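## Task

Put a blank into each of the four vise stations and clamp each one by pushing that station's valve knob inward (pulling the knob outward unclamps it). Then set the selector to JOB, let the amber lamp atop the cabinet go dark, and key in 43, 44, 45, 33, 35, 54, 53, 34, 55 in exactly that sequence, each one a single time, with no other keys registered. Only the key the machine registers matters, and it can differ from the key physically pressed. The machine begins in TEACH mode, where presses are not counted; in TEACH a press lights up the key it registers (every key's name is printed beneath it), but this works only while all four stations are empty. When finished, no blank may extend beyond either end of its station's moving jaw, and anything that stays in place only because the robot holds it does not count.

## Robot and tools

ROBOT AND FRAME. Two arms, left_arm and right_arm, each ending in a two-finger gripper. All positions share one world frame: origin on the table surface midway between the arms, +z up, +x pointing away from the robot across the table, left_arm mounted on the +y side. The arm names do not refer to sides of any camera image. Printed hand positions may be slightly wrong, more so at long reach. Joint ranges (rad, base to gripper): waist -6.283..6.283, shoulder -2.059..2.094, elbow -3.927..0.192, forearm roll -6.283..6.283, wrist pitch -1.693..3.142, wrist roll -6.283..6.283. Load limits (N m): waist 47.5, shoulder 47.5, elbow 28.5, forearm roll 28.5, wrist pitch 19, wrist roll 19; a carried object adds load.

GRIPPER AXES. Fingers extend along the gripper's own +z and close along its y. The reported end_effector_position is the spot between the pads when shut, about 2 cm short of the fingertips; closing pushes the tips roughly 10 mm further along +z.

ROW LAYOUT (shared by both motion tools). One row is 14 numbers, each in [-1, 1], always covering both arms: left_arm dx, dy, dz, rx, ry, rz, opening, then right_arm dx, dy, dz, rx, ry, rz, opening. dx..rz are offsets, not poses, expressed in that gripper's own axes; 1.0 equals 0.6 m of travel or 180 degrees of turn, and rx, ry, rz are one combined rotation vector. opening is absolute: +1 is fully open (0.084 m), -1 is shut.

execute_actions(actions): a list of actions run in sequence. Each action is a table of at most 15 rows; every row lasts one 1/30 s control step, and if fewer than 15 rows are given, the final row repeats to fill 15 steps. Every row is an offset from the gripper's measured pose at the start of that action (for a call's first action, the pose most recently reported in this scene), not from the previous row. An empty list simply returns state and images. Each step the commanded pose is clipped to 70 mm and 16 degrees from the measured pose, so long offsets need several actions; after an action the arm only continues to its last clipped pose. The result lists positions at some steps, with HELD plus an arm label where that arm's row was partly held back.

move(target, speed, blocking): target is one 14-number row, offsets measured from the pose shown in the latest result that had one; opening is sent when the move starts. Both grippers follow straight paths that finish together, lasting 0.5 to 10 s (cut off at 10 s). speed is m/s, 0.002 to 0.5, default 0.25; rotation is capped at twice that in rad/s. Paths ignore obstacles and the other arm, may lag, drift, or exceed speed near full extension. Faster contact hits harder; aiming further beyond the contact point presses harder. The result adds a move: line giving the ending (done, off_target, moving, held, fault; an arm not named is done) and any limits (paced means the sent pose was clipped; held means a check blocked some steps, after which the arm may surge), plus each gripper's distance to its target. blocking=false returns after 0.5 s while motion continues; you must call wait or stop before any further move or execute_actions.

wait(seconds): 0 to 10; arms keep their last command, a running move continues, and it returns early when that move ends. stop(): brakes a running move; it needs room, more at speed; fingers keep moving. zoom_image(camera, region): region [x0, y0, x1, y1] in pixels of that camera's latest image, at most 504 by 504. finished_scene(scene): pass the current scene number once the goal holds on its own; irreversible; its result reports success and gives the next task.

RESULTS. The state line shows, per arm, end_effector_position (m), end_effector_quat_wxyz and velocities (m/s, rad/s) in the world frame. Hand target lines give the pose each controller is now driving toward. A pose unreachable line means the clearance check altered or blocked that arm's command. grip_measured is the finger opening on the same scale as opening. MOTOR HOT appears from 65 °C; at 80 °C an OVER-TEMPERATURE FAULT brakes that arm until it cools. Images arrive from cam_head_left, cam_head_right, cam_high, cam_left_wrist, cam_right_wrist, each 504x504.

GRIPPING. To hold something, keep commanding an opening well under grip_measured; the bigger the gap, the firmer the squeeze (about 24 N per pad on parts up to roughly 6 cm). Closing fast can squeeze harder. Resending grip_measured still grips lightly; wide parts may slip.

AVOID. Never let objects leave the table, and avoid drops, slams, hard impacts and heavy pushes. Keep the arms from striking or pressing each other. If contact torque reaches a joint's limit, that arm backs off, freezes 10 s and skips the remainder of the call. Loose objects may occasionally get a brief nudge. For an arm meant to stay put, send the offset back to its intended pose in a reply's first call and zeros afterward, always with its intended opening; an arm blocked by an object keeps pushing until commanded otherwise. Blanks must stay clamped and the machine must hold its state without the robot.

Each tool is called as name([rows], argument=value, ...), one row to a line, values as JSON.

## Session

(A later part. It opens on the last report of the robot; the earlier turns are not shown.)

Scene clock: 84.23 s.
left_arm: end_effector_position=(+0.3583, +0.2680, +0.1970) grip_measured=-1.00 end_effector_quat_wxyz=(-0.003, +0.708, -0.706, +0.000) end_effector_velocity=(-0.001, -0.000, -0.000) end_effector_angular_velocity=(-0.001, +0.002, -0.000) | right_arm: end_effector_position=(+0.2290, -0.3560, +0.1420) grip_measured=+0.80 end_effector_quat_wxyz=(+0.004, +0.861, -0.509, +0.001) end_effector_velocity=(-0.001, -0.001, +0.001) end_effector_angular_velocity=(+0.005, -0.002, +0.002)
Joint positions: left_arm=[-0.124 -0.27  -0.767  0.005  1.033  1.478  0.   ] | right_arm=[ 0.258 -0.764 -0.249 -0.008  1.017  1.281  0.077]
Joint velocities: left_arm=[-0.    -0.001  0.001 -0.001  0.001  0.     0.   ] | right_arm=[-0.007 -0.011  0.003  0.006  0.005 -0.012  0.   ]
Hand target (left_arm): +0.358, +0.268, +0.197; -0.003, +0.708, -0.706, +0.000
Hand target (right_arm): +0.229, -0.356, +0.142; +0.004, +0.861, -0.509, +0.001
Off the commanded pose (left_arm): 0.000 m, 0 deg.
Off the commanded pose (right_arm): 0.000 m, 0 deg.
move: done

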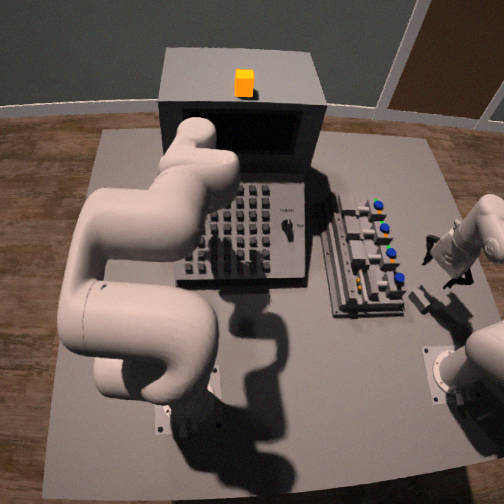

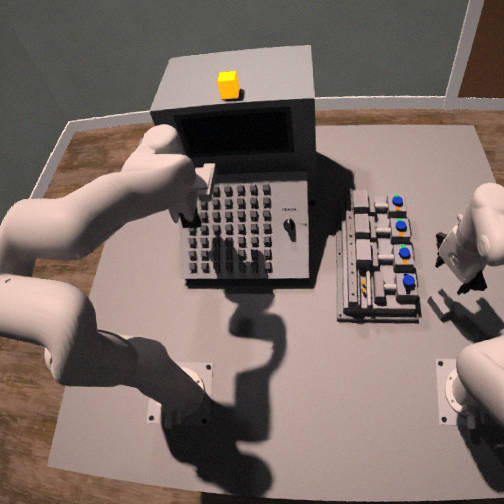

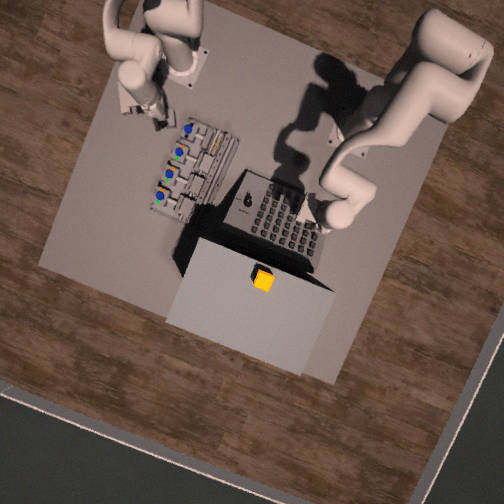

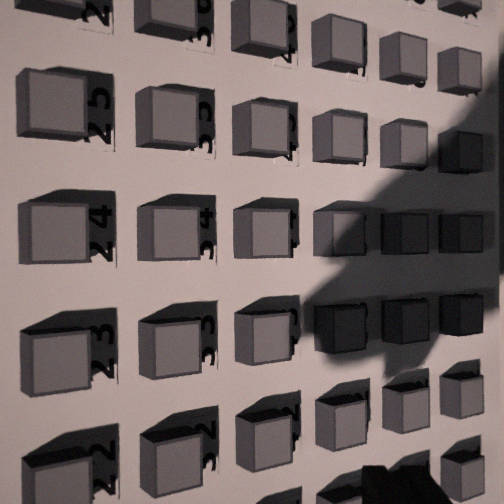

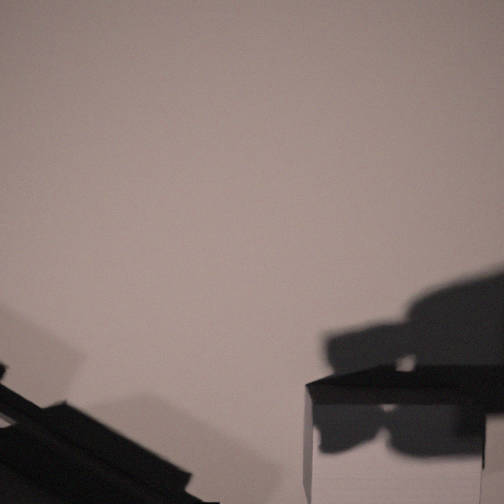

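move(target=[0,0,0,0,0,0,-1,-0.023,0.027,0.03,0.002,-0.002,0,0.75])

move(target=[0,0,0,0,0,0,-1,0,0,0.075,0,0,0,0.75], speed=0.18)

Scene clock: 85.53 s.
left_arm: end_effector_position=(+0.3583, +0.2680, +0.1970) grip_measured=-1.00 end_effector_quat_wxyz=(-0.003, +0.708, -0.706, +0.000) end_effector_velocity=(+0.000, -0.000, +0.000) end_effector_angular_velocity=(-0.000, -0.001, +0.000) | right_arm: end_effector_position=(+0.2083, -0.3518, +0.1243) grip_measured=+0.75 end_effector_quat_wxyz=(-0.001, +0.861, -0.509, -0.000) end_effector_velocity=(-0.001, +0.000, -0.000) end_effector_angular_velocity=(+0.000, -0.004, -0.000)
Joint positions: left_arm=[-0.124 -0.27  -0.767  0.005  1.033  1.478  0.   ] | right_arm=[ 0.287 -0.843 -0.155  0.001  0.998  1.305  0.075]
Joint velocities: left_arm=[-0.    -0.001 -0.001 -0.    -0.    -0.     0.   ] | right_arm=[ 0.003 -0.009  0.006 -0.001 -0.001  0.003 -0.   ]
Hand target (left_arm): +0.358, +0.268, +0.197; -0.003, +0.708, -0.706, +0.000
Hand target (right_arm): +0.208, -0.352, +0.124; -0.000, +0.861, -0.509, -0.000
Off the commanded pose (left_arm): 0.000 m, 0 deg.
Off the commanded pose (right_arm): 0.000 m, 0 deg.
move: done

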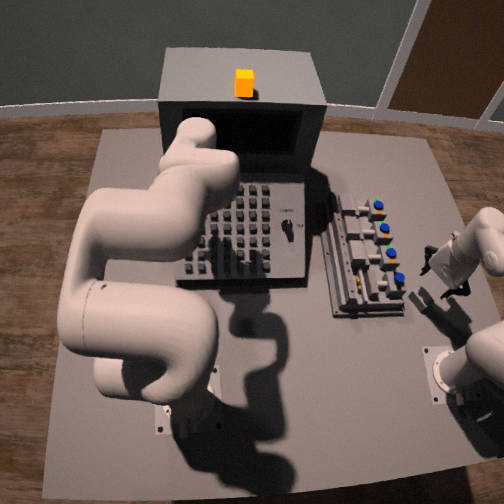

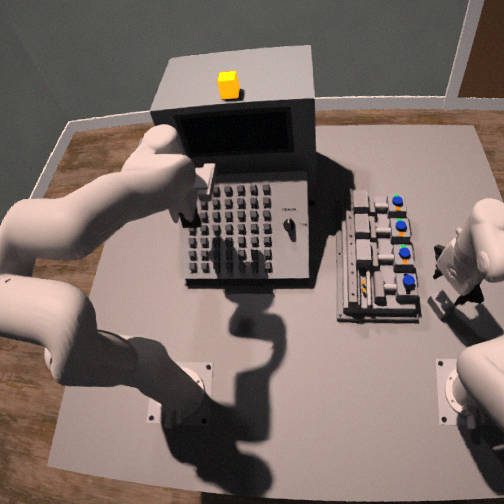

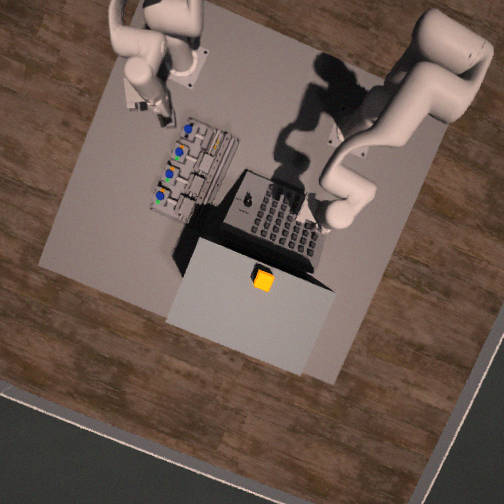

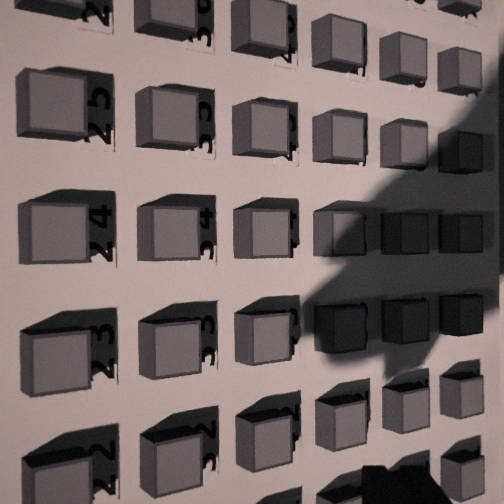

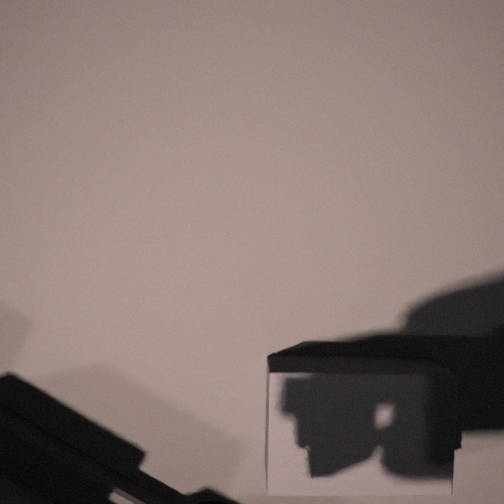

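Scene clock: 86.47 s.
left_arm: end_effector_position=(+0.3583, +0.2680, +0.1970) grip_measured=-1.00 end_effector_quat_wxyz=(-0.003, +0.708, -0.706, +0.000) end_effector_velocity=(-0.000, -0.000, -0.000) end_effector_angular_velocity=(-0.001, +0.001, +0.000) | right_arm: end_effector_position=(+0.2082, -0.3516, +0.0796) grip_measured=+0.75 end_effector_quat_wxyz=(-0.001, +0.861, -0.509, -0.000) end_effector_velocity=(+0.001, +0.000, -0.002) end_effector_angular_velocity=(-0.000, +0.000, +0.000)
Joint positions: left_arm=[-0.124 -0.27  -0.767  0.005  1.033  1.478  0.   ] | right_arm=[ 0.288 -0.709 -0.079  0.002  0.786  1.305  0.075]
Joint velocities: left_arm=[-0.     0.     0.001 -0.001  0.    -0.     0.   ] | right_arm=[ 0.     0.013  0.    -0.    -0.013  0.     0.   ]
Hand target (left_arm): +0.358, +0.268, +0.197; -0.003, +0.708, -0.706, +0.000
Hand target (right_arm): +0.208, -0.352, +0.079; -0.001, +0.861, -0.509, -0.000
Off the commanded pose (left_arm): 0.000 m, 0 deg.
Off the commanded pose (right_arm): 0.000 m, 0 deg.
move: done

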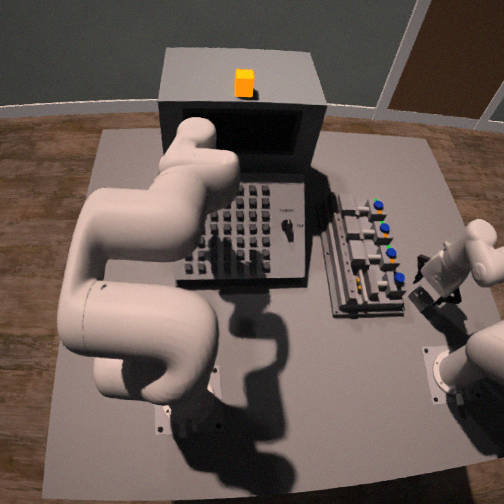

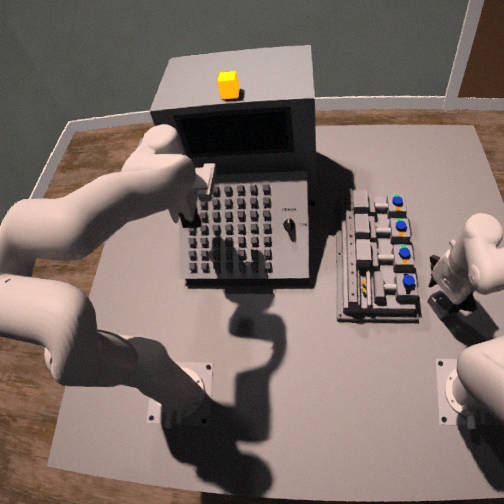

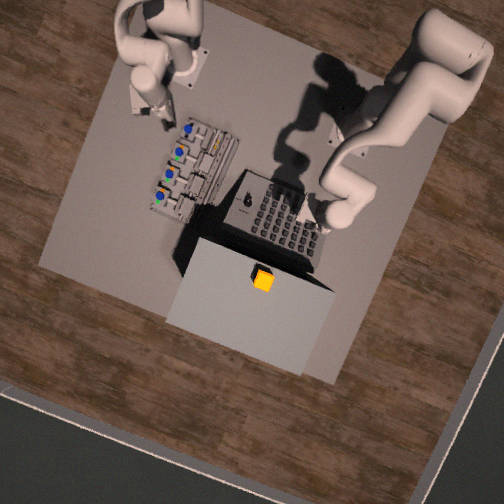

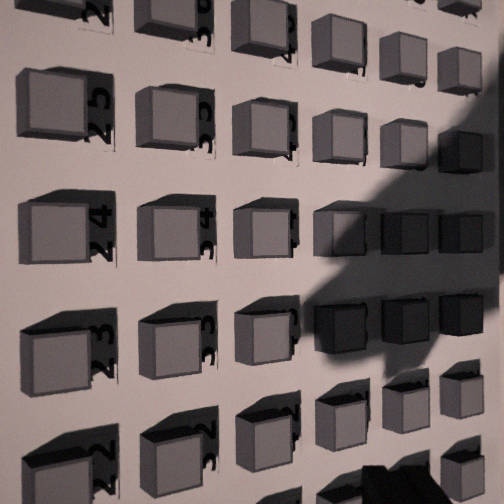

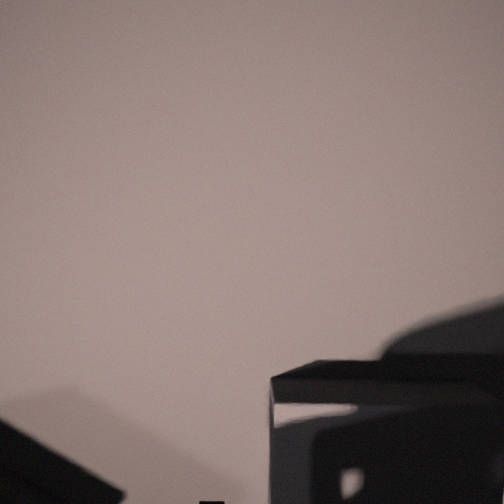

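move(target=[0,0,0,0,0,0,-1,-0.002,0.002,0.060,0,0,0,0.75], speed=0.08)

execute_actions([
  [[0,0,0,0,0,0,-1,0,0,0,0,0,0,0.5],[0,0,0,0,0,0,-1,0,0,0,0,0,0,0.4],[0,0,0,0,0,0,-1,0,0,0,0,0,0,0.3],[0,0,0,0,0,0,-1,0,0,0,0,0,0,0.3],[0,0,0,0,0,0,-1,0,0,0,0,0,0,0.3],[0,0,0,0,0,0,-1,0,0,0,0,0,0,0.1],[0,0,0,0,0,0,-1,0,0,0,0,0,0,-0.4]],
])

move(target=[0,0,0,0,0,0,-1,0,0,-0.215,0,0,0,-0.4], speed=0.3)

move(target=[0,0,0,0,0,0,-1,-0.277,-0.215,0,0,0,0.16,-0.4], speed=0.45)

move(target=[0,0,0,0,0,0,-1,0,0,0.075,0,0,0,-0.4], speed=0.12)

Scene clock: 89.30 s.
left_arm: end_effector_position=(+0.3583, +0.2680, +0.1970) grip_measured=-1.00 end_effector_quat_wxyz=(-0.003, +0.708, -0.706, +0.000) end_effector_velocity=(-0.000, -0.000, -0.000) end_effector_angular_velocity=(-0.000, +0.000, -0.000) | right_arm: end_effector_position=(+0.2065, -0.3510, +0.0439) grip_measured=+0.75 end_effector_quat_wxyz=(-0.001, +0.861, -0.509, -0.000) end_effector_velocity=(+0.001, +0.000, -0.002) end_effector_angular_velocity=(+0.001, -0.000, -0.000)
Joint positions: left_arm=[-0.124 -0.27  -0.767  0.005  1.033  1.478  0.   ] | right_arm=[ 0.293 -0.55  -0.037  0.003  0.586  1.308  0.075]
Joint velocities: left_arm=[-0.001  0.     0.001 -0.001 -0.001 -0.     0.   ] | right_arm=[ 0.001  0.015 -0.001  0.001 -0.014 -0.     0.   ]
Hand target (left_arm): +0.358, +0.268, +0.197; -0.003, +0.708, -0.706, +0.000
Hand target (right_arm): +0.206, -0.351, +0.044; -0.001, +0.861, -0.509, -0.000
Off the commanded pose (left_arm): 0.000 m, 0 deg.
Off the commanded pose (right_arm): 0.000 m, 0 deg.
move: done

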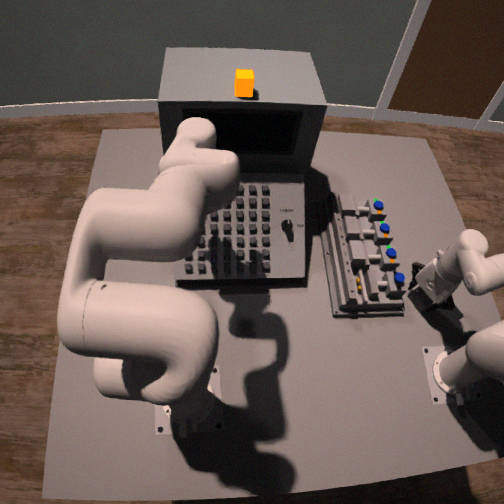

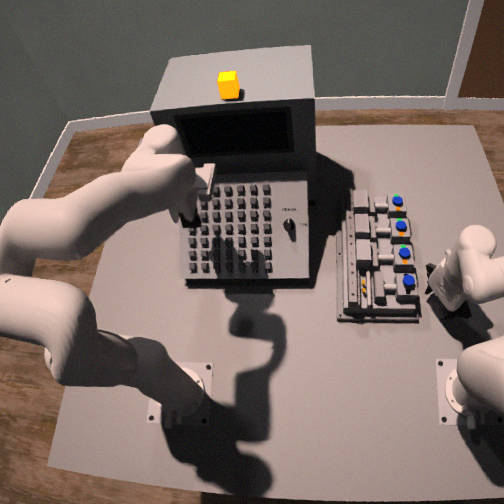

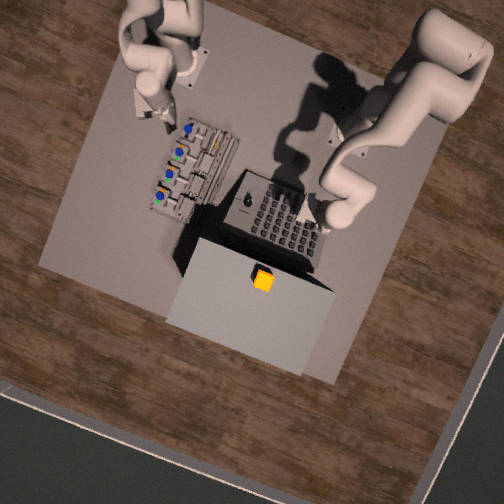

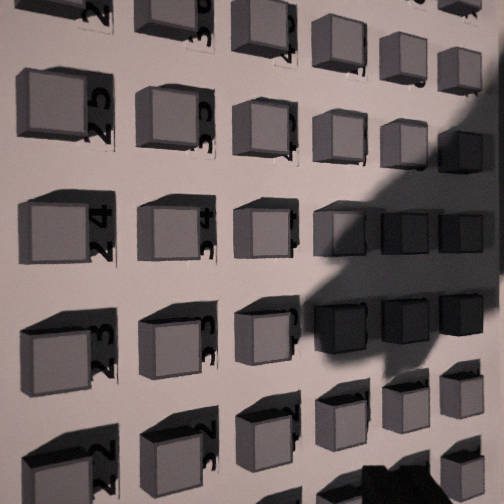

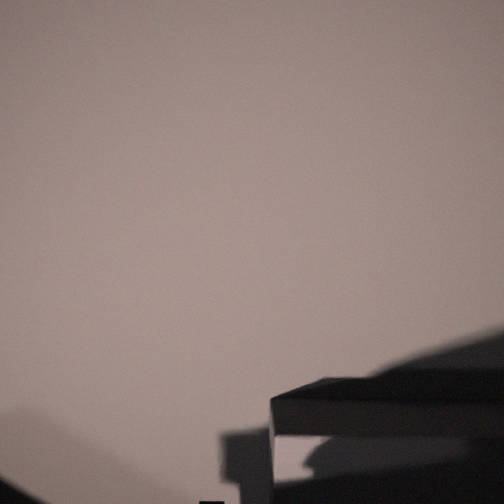

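Scene clock: 89.80 s.
left_arm: end_effector_position=(+0.3583, +0.2680, +0.1970) grip_measured=-1.00 end_effector_quat_wxyz=(-0.003, +0.708, -0.706, +0.000) end_effector_velocity=(+0.000, -0.000, -0.000) end_effector_angular_velocity=(-0.001, +0.000, +0.000) | right_arm: end_effector_position=(+0.2066, -0.3509, +0.0440) grip_measured=+0.37 end_effector_quat_wxyz=(-0.001, +0.861, -0.509, +0.000) end_effector_velocity=(+0.001, +0.000, +0.001) end_effector_angular_velocity=(+0.000, -0.003, +0.001)
Joint positions: left_arm=[-0.124 -0.27  -0.767  0.005  1.033  1.478  0.   ] | right_arm=[ 0.293 -0.55  -0.037  0.003  0.586  1.308  0.06 ]
Joint velocities: left_arm=[ 0.     0.001 -0.    -0.001 -0.     0.     0.   ] | right_arm=[-0.    -0.003 -0.001 -0.001  0.    -0.     0.   ]
Hand target (left_arm): +0.358, +0.268, +0.197; -0.003, +0.708, -0.706, +0.000
Hand target (right_arm): +0.206, -0.351, +0.044; -0.001, +0.861, -0.509, -0.000
Off the commanded pose (left_arm): 0.000 m, 0 deg.
Off the commanded pose (right_arm): 0.000 m, 0 deg.
Step readings (end_effector_position):
0: left_arm (+0.3583, +0.2680, +0.1970) | right_arm (+0.2065, -0.3510, +0.0439)
1: left_arm (+0.3583, +0.2680, +0.1970) | right_arm (+0.2065, -0.3510, +0.0439)
2: left_arm (+0.3583, +0.2680, +0.1970) | right_arm (+0.2065, -0.3510, +0.0439)
4: left_arm (+0.3583, +0.2680, +0.1970) | right_arm (+0.2065, -0.3510, +0.0439)
8: left_arm (+0.3583, +0.2680, +0.1970) | right_arm (+0.2066, -0.3509, +0.0441)
15: end_effector_position above

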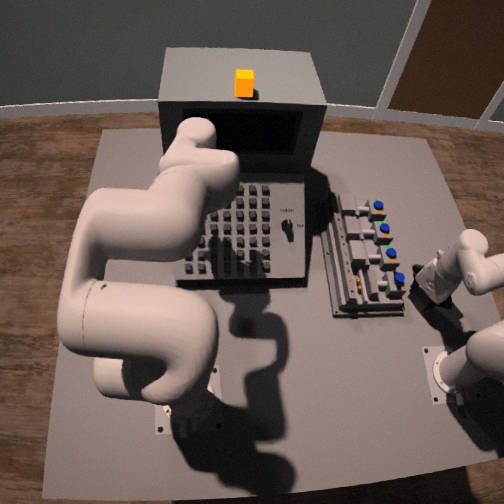

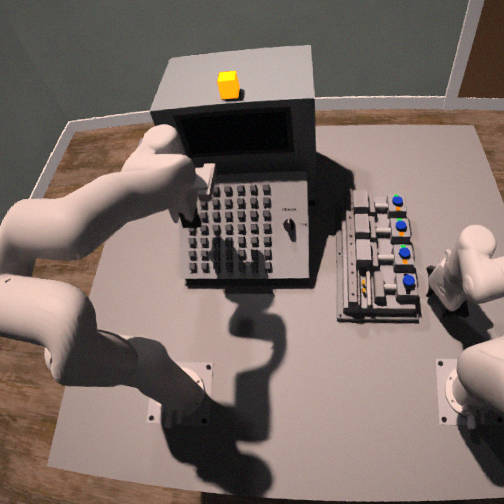

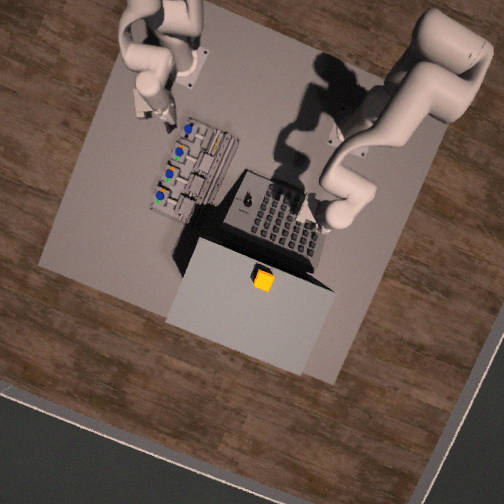

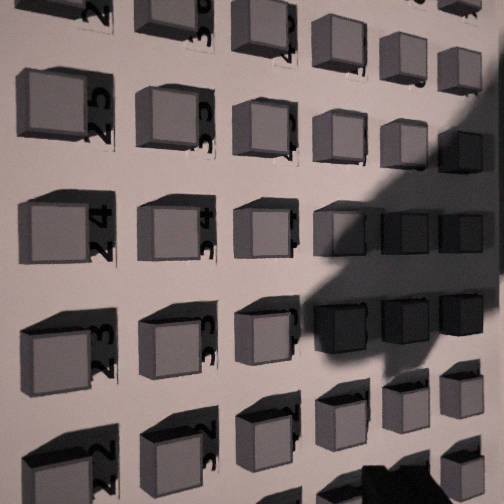

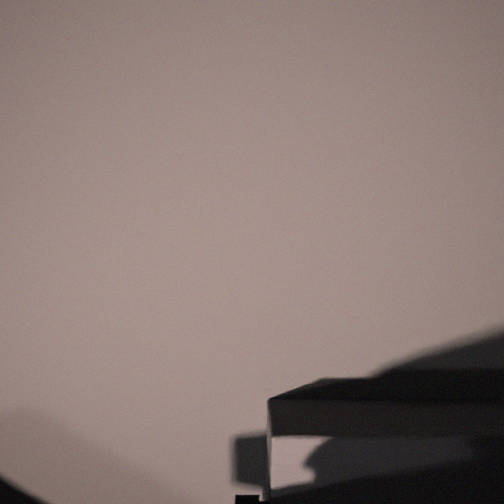

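Scene clock: 91.00 s.
left_arm: end_effector_position=(+0.3583, +0.2680, +0.1970) grip_measured=-1.00 end_effector_quat_wxyz=(-0.003, +0.708, -0.706, +0.000) end_effector_velocity=(-0.001, +0.000, -0.001) end_effector_angular_velocity=(+0.001, +0.004, -0.001) | right_arm: end_effector_position=(+0.2069, -0.3515, +0.1726) grip_measured=+0.37 end_effector_quat_wxyz=(-0.001, +0.861, -0.509, +0.000) end_effector_velocity=(+0.000, +0.000, +0.003) end_effector_angular_velocity=(+0.002, -0.004, -0.000)
Joint positions: left_arm=[-0.124 -0.27  -0.767  0.005  1.033  1.478  0.   ] | right_arm=[ 0.29  -0.925 -0.261  0.001  1.184  1.309  0.06 ]
Joint velocities: left_arm=[-0.     0.     0.001  0.001  0.003 -0.     0.   ] | right_arm=[ 0.    -0.006 -0.005  0.001  0.007  0.    -0.   ]
Hand target (left_arm): +0.358, +0.268, +0.197; -0.003, +0.708, -0.706, +0.000
Hand target (right_arm): +0.207, -0.351, +0.173; -0.001, +0.861, -0.509, +0.000
Off the commanded pose (left_arm): 0.000 m, 0 deg.
Off the commanded pose (right_arm): 0.001 m, 0 deg.
move: done

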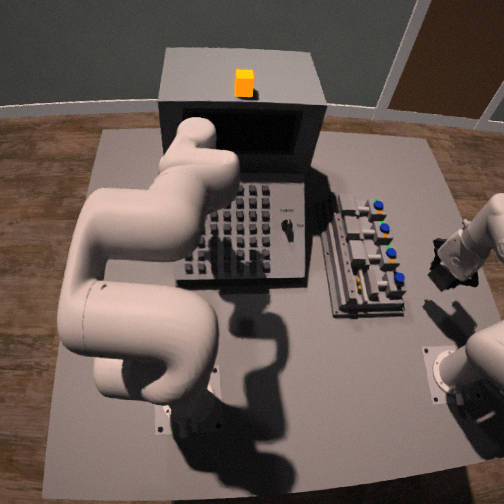

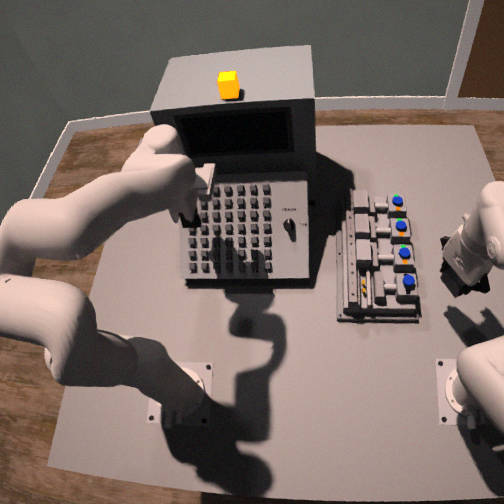

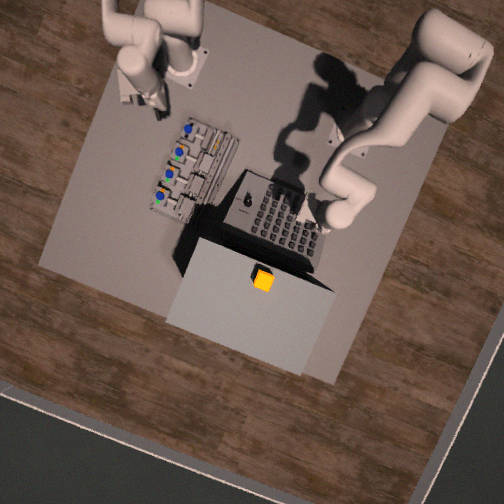

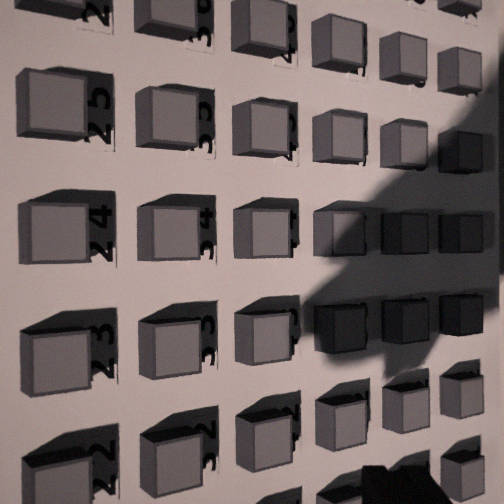

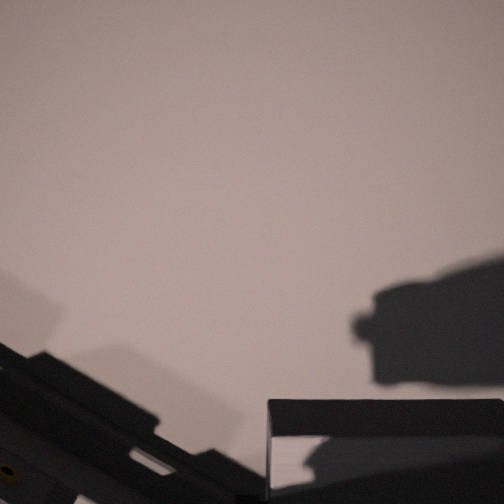

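Scene clock: 92.37 s.
left_arm: end_effector_position=(+0.3583, +0.2680, +0.1970) grip_measured=-1.00 end_effector_quat_wxyz=(-0.003, +0.708, -0.706, +0.000) end_effector_velocity=(+0.000, +0.000, -0.000) end_effector_angular_velocity=(+0.001, -0.000, -0.001) | right_arm: end_effector_position=(+0.2396, -0.1434, +0.1731) grip_measured=+0.37 end_effector_quat_wxyz=(-0.002, +0.707, -0.707, -0.001) end_effector_velocity=(+0.001, +0.002, -0.001) end_effector_angular_velocity=(-0.008, +0.002, -0.002)
Joint positions: left_arm=[-0.124 -0.27  -0.767  0.005  1.033  1.478  0.   ] | right_arm=[ 0.85  -0.318 -0.652  0.003  0.966  2.37   0.06 ]
Joint velocities: left_arm=[ 0.     0.     0.     0.001 -0.001  0.     0.   ] | right_arm=[ 0.004  0.013 -0.011 -0.004  0.005  0.008 -0.   ]
Hand target (left_arm): +0.358, +0.268, +0.197; -0.003, +0.708, -0.706, +0.000
Hand target (right_arm): +0.240, -0.143, +0.173; -0.001, +0.707, -0.707, -0.001
Off the commanded pose (left_arm): 0.000 m, 0 deg.
Off the commanded pose (right_arm): 0.000 m, 0 deg.
move: done; limits=paced

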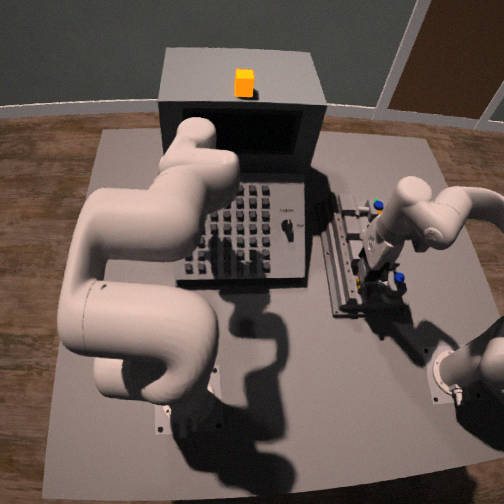

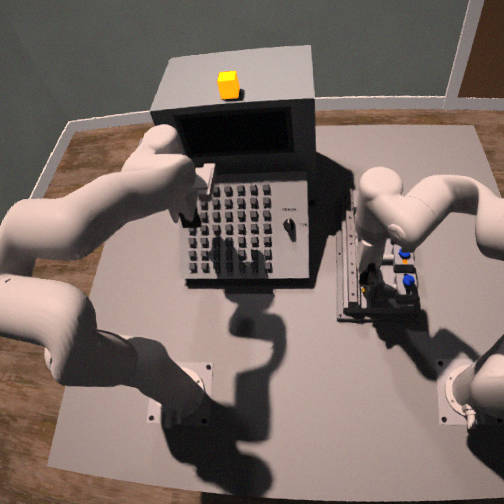

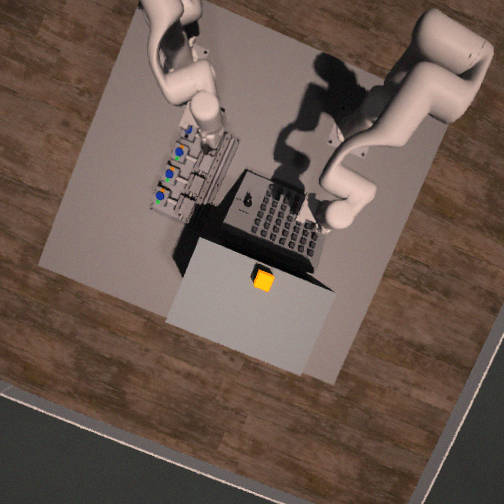

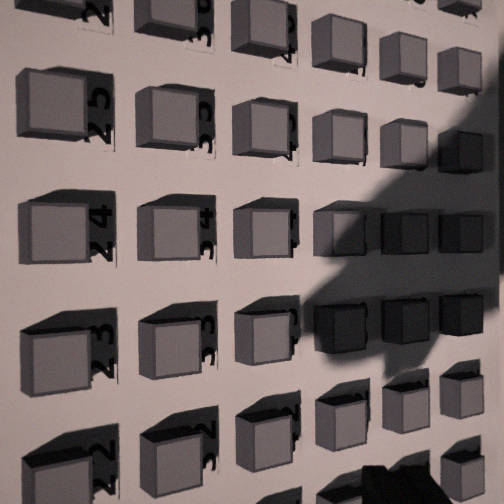

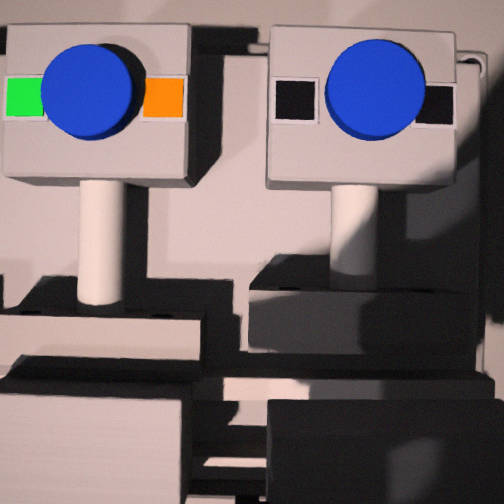

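Scene clock: 93.23 s.
left_arm: end_effector_position=(+0.3583, +0.2680, +0.1970) grip_measured=-1.00 end_effector_quat_wxyz=(-0.003, +0.708, -0.706, +0.000) end_effector_velocity=(+0.000, -0.000, +0.000) end_effector_angular_velocity=(-0.000, -0.002, +0.000) | right_arm: end_effector_position=(+0.2395, -0.1431, +0.1287) grip_measured=+0.37 end_effector_quat_wxyz=(-0.002, +0.707, -0.707, -0.001) end_effector_velocity=(-0.000, -0.000, -0.004) end_effector_angular_velocity=(-0.002, +0.002, -0.000)
Joint positions: left_arm=[-0.124 -0.27  -0.767  0.005  1.033  1.478  0.   ] | right_arm=[ 0.851 -0.239 -0.583  0.003  0.818  2.37   0.06 ]
Joint velocities: left_arm=[ 0.    -0.    -0.001  0.    -0.001 -0.     0.   ] | right_arm=[ 0.     0.008  0.003  0.    -0.009  0.    -0.   ]
Hand target (left_arm): +0.358, +0.268, +0.197; -0.003, +0.708, -0.706, +0.000
Hand target (right_arm): +0.239, -0.143, +0.128; -0.002, +0.707, -0.707, -0.001
Off the commanded pose (left_arm): 0.000 m, 0 deg.
Off the commanded pose (right_arm): 0.001 m, 0 deg.
move: done

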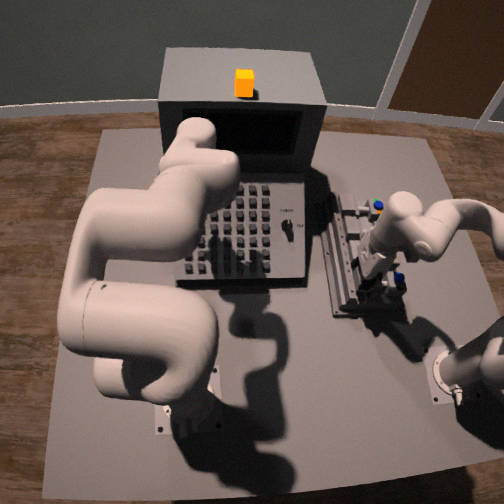

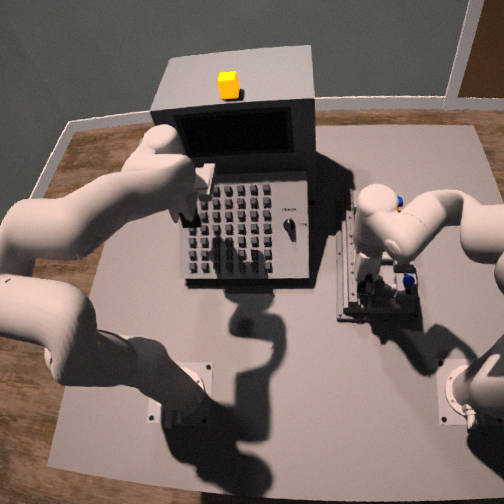

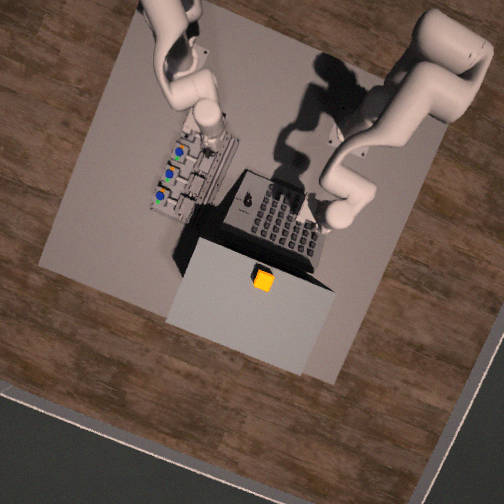

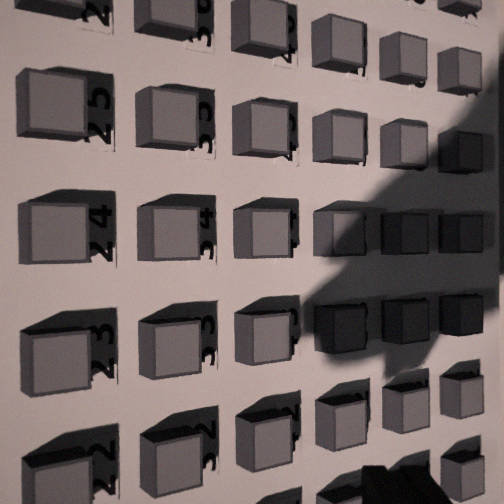

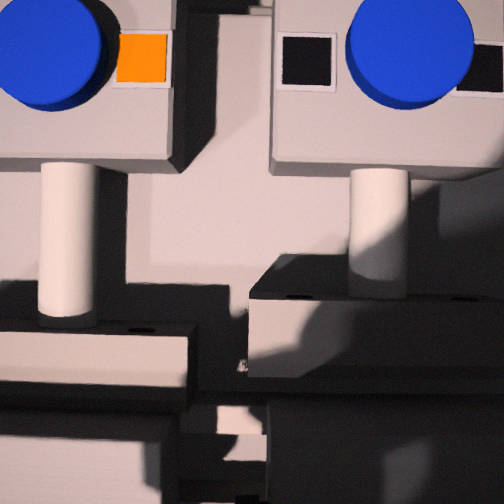

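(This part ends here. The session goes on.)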